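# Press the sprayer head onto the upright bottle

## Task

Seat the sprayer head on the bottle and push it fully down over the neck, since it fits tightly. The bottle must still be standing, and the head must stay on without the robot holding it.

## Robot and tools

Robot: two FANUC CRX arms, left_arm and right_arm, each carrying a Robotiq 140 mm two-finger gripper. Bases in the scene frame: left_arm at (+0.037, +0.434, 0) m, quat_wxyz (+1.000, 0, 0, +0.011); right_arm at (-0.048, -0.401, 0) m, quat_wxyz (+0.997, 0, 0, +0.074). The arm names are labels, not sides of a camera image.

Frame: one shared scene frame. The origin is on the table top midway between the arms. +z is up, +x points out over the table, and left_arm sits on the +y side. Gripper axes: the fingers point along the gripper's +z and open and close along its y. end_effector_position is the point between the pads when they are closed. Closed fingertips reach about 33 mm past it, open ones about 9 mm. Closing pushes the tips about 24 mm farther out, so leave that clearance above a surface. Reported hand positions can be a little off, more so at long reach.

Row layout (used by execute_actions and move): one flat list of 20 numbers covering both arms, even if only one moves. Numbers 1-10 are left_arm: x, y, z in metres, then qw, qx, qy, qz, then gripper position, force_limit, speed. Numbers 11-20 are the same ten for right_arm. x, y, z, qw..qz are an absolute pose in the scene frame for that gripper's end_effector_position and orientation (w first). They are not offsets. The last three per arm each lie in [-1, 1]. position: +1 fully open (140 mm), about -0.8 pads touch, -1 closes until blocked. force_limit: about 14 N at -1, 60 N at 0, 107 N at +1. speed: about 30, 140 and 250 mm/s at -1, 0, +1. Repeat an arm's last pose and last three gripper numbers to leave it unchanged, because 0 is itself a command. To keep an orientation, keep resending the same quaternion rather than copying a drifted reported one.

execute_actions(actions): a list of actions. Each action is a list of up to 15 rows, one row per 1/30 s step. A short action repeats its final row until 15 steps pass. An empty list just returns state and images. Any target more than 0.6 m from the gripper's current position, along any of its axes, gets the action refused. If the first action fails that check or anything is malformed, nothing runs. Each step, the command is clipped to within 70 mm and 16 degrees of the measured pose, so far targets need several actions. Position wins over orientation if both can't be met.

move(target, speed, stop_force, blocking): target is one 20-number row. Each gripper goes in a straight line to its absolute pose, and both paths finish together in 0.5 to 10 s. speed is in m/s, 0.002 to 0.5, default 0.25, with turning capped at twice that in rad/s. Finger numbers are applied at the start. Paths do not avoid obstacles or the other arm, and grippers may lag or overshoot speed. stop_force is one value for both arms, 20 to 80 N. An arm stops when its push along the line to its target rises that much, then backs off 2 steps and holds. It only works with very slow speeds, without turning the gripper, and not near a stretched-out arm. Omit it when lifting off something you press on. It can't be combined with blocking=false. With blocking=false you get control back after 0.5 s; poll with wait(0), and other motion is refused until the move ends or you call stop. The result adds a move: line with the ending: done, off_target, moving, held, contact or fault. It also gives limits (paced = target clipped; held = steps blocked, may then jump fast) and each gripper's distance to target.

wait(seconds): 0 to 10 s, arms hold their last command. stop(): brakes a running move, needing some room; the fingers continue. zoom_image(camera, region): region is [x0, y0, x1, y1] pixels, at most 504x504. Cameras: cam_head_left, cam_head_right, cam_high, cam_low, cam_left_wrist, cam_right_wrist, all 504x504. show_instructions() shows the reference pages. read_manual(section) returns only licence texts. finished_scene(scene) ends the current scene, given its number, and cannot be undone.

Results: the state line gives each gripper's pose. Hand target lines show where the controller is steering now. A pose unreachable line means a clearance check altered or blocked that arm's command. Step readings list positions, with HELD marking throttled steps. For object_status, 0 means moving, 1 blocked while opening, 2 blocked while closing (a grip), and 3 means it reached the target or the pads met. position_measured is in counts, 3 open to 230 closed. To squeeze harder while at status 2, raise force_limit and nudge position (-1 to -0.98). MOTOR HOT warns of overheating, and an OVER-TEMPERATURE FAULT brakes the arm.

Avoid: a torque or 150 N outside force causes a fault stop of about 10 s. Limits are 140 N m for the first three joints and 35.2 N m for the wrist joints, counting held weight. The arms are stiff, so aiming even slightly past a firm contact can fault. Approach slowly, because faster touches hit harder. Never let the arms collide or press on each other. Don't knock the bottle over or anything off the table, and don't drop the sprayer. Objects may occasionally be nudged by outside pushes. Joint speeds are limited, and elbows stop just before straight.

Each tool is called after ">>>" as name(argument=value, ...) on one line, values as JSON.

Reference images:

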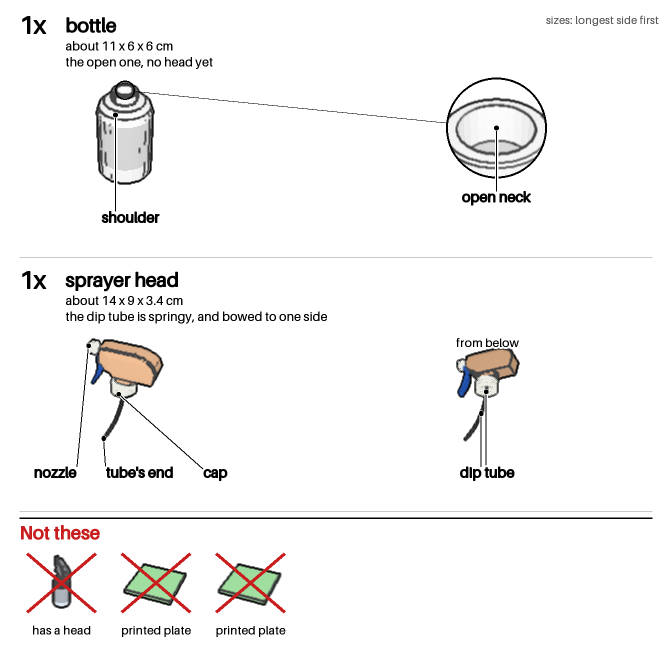

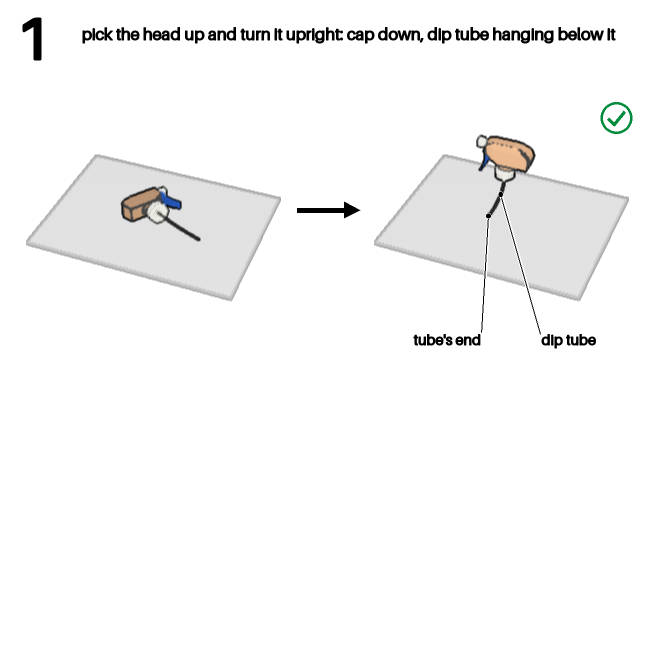

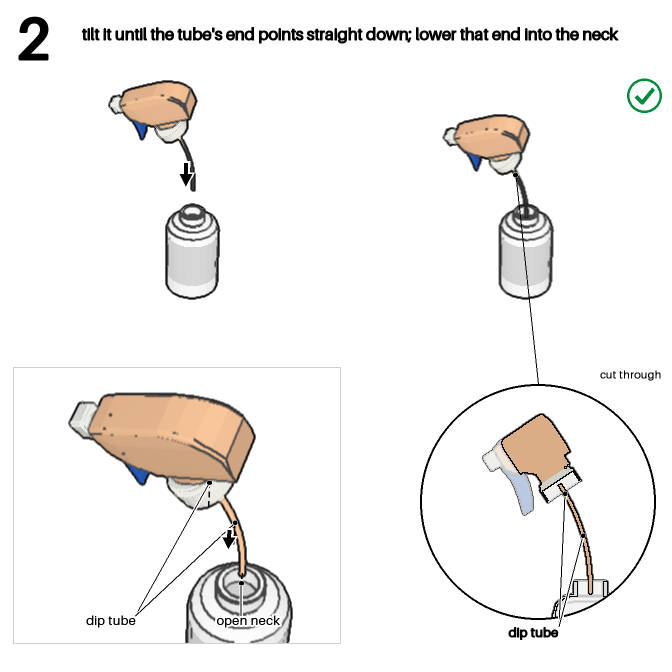

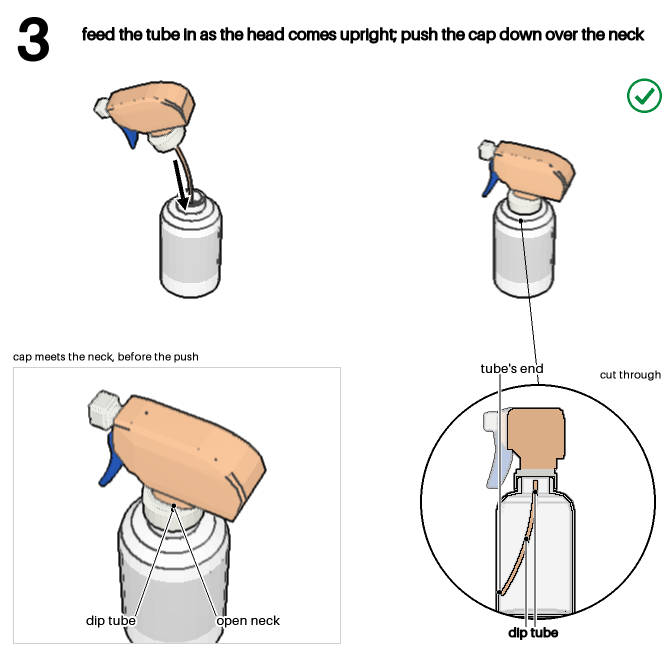

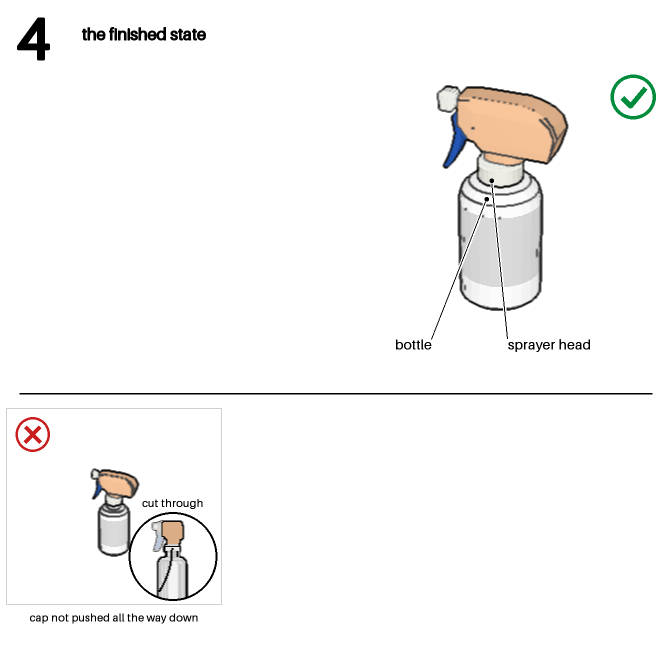

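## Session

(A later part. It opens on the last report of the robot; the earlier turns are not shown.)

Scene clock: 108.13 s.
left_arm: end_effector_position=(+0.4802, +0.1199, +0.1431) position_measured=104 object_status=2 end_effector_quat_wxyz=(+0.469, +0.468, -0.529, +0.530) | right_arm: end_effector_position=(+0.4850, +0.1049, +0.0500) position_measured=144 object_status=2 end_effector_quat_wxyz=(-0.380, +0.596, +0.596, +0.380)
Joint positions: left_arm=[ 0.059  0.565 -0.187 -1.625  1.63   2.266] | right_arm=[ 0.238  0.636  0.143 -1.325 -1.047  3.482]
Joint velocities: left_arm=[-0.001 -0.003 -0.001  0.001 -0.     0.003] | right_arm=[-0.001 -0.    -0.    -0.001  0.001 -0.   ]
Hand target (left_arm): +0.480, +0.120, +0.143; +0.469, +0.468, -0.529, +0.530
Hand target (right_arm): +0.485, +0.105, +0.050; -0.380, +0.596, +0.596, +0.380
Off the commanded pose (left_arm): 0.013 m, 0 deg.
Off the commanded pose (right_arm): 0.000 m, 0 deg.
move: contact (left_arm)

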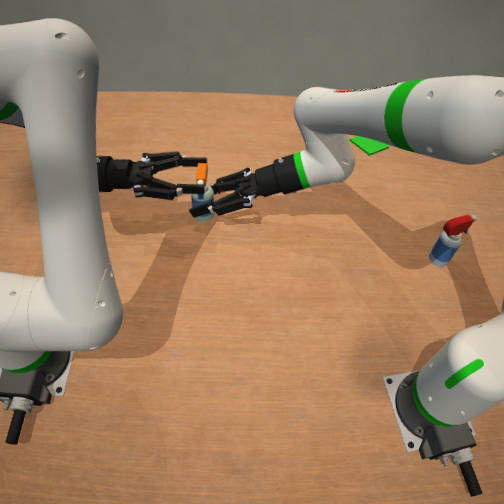

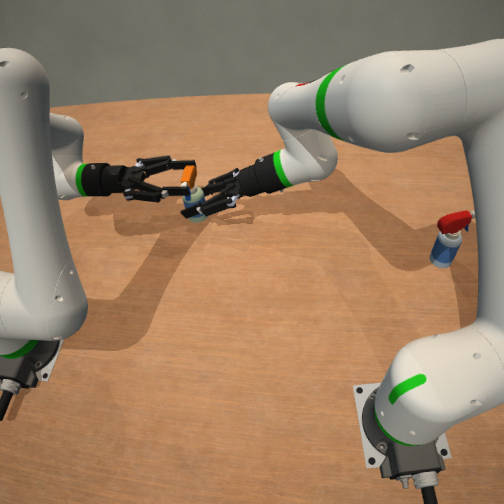

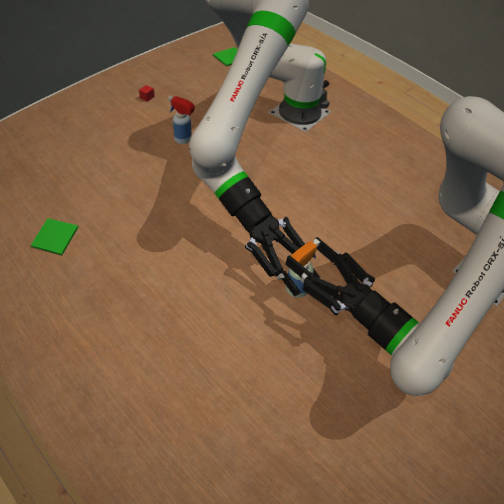

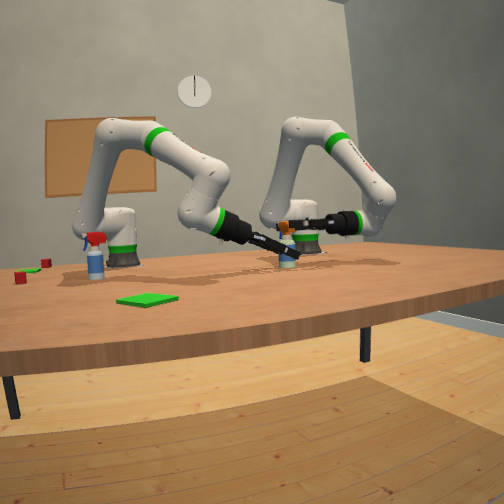

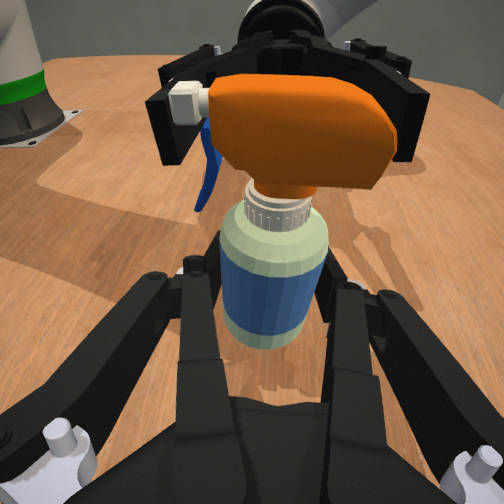

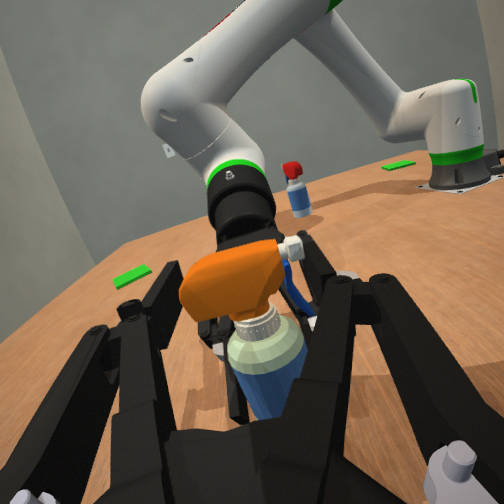

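Seated. Release and withdraw.

>>> move(target=[0.480,0.120,0.144,0.4685,0.4685,-0.5295,0.5295,1,0,0, 0.485,0.105,0.05,-0.38,0.596,0.596,0.38,1,0,0], speed=0.05)

>>> move(target=[0.480,0.22,0.16,0.4685,0.4685,-0.5295,0.5295,1,0,0, 0.485,0.0,0.08,-0.38,0.596,0.596,0.38,1,0,0], speed=0.25)

>>> zoom_image(camera="cam_low", region=[230,160,350,280])

Scene clock: 114.87 s.
left_arm: end_effector_position=(+0.4800, +0.1200, +0.1440) position_measured=3 object_status=3 end_effector_quat_wxyz=(+0.469, +0.469, -0.530, +0.530) | right_arm: end_effector_position=(+0.4850, +0.1050, +0.0500) position_measured=3 object_status=3 end_effector_quat_wxyz=(-0.380, +0.596, +0.596, +0.380)
Joint positions: left_arm=[ 0.059  0.562 -0.187 -1.626  1.63   2.269] | right_arm=[ 0.238  0.636  0.143 -1.325 -1.047  3.482]
Joint velocities: left_arm=[ 0.001 -0.001  0.    -0.002  0.     0.   ] | right_arm=[ 0.  0.  0.  0. -0. -0.]
Hand target (left_arm): +0.480, +0.120, +0.144; +0.469, +0.469, -0.530, +0.530
Hand target (right_arm): +0.485, +0.105, +0.050; -0.380, +0.596, +0.596, +0.380
Off the commanded pose (left_arm): 0.000 m, 0 deg.
Off the commanded pose (right_arm): 0.000 m, 0 deg.
move: done

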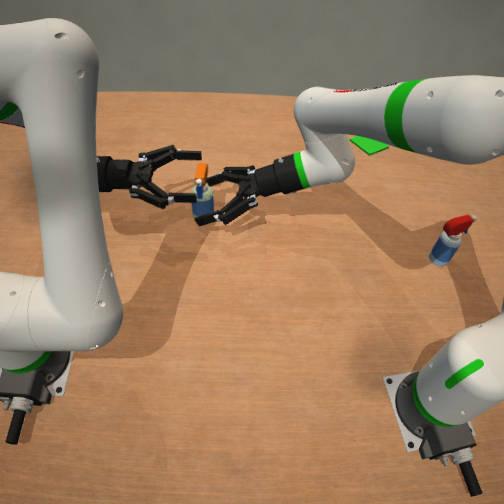

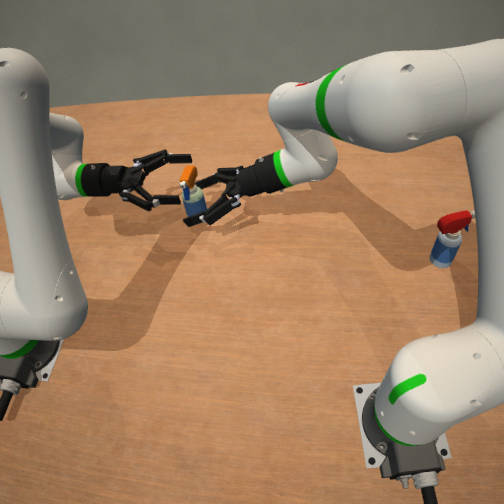

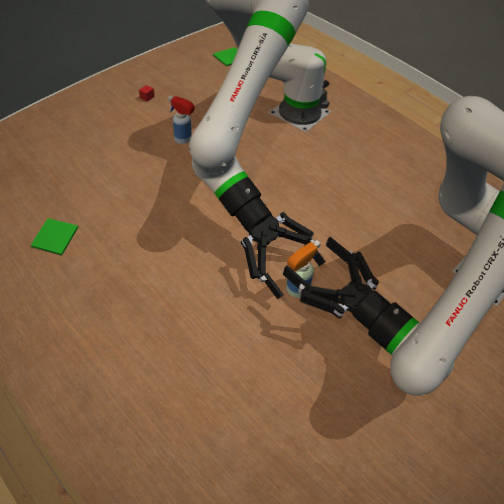

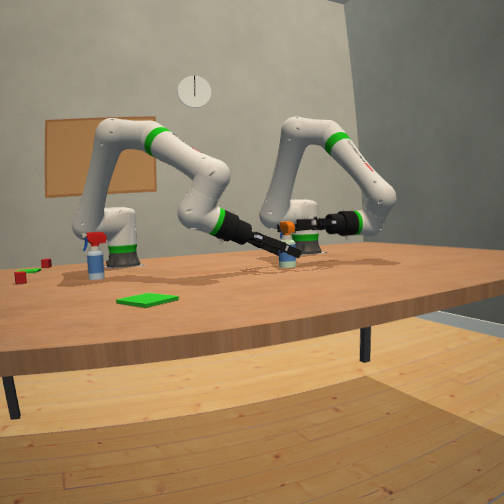

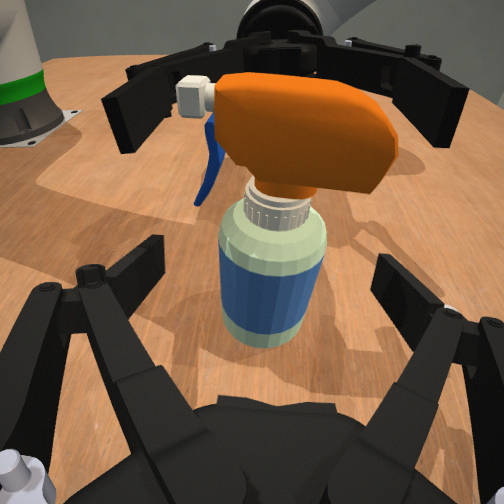

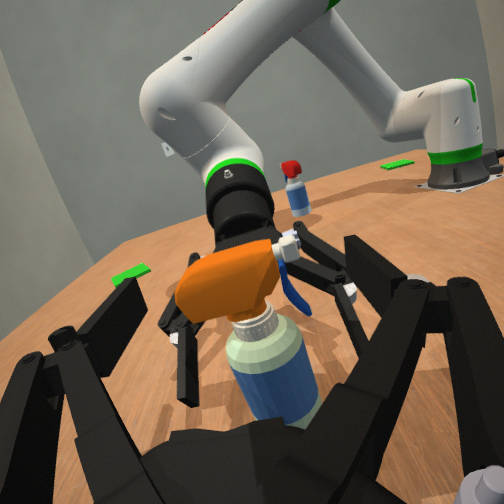

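Scene clock: 115.73 s.
left_arm: end_effector_position=(+0.4798, +0.2201, +0.1598) position_measured=3 object_status=3 end_effector_quat_wxyz=(+0.468, +0.469, -0.530, +0.529) | right_arm: end_effector_position=(+0.4849, +0.0001, +0.0802) position_measured=3 object_status=3 end_effector_quat_wxyz=(-0.380, +0.596, +0.596, +0.380)
Joint positions: left_arm=[ 0.243  0.555 -0.139 -1.743  1.773  2.309] | right_arm=[ 0.071  0.54   0.067 -1.259 -1.195  3.507]
Joint velocities: left_arm=[-0.001 -0.     0.     0.001 -0.     0.   ] | right_arm=[-0.001 -0.    -0.     0.     0.     0.001]
Hand target (left_arm): +0.480, +0.220, +0.160; +0.468, +0.469, -0.530, +0.529
Hand target (right_arm): +0.485, +0.000, +0.080; -0.380, +0.596, +0.596, +0.380
Off the commanded pose (left_arm): 0.000 m, 0 deg.
Off the commanded pose (right_arm): 0.000 m, 0 deg.
move: done

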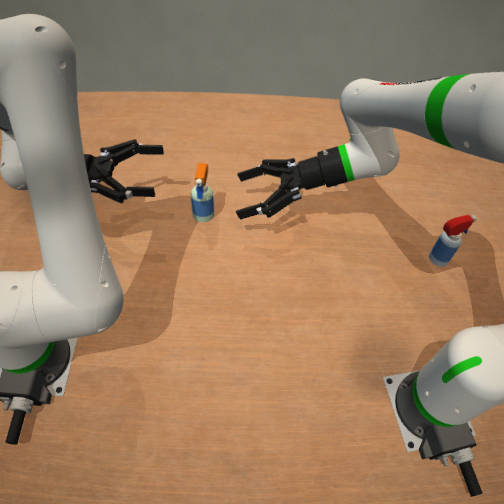

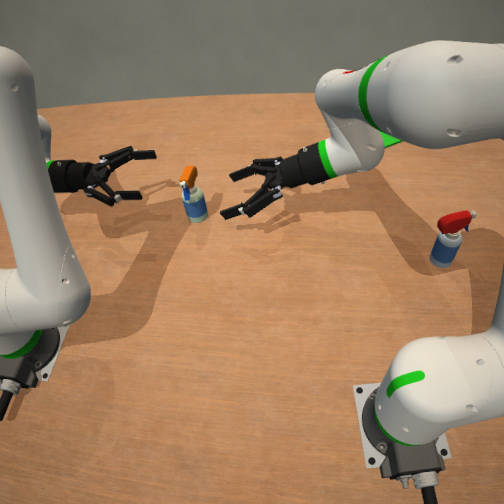

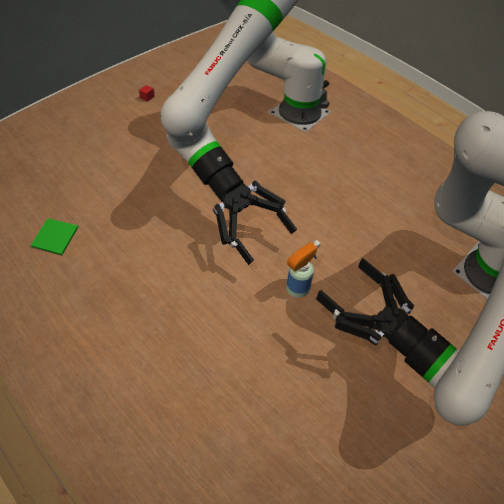

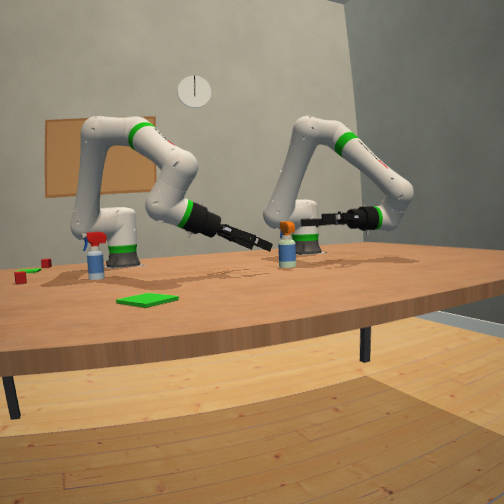

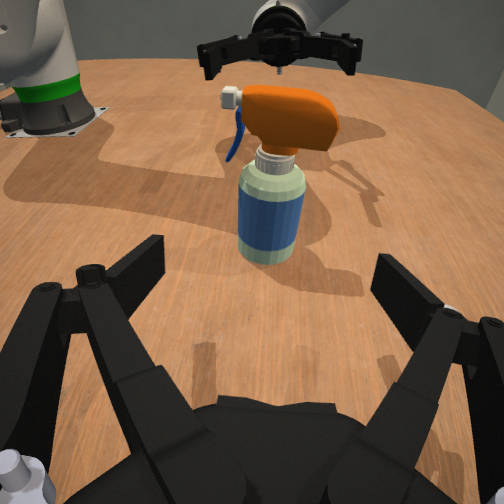

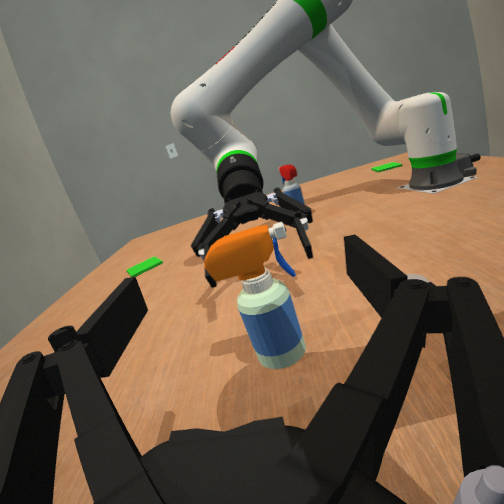

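Region (230, 160, 350, 280) of cam_low's 504x504 image, scaled by 4.200, with more detail than that image has.

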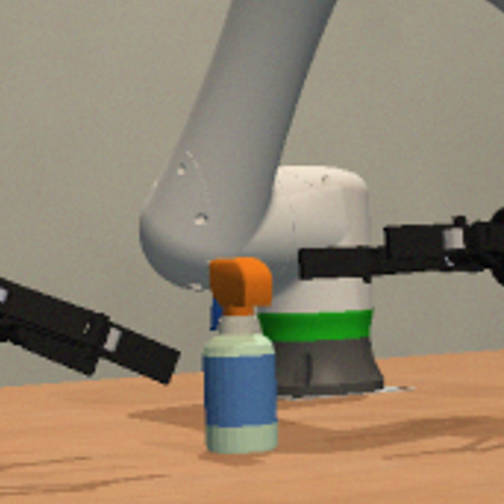

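>>> finished_scene(scene=1)

The scene is finished: the task was done.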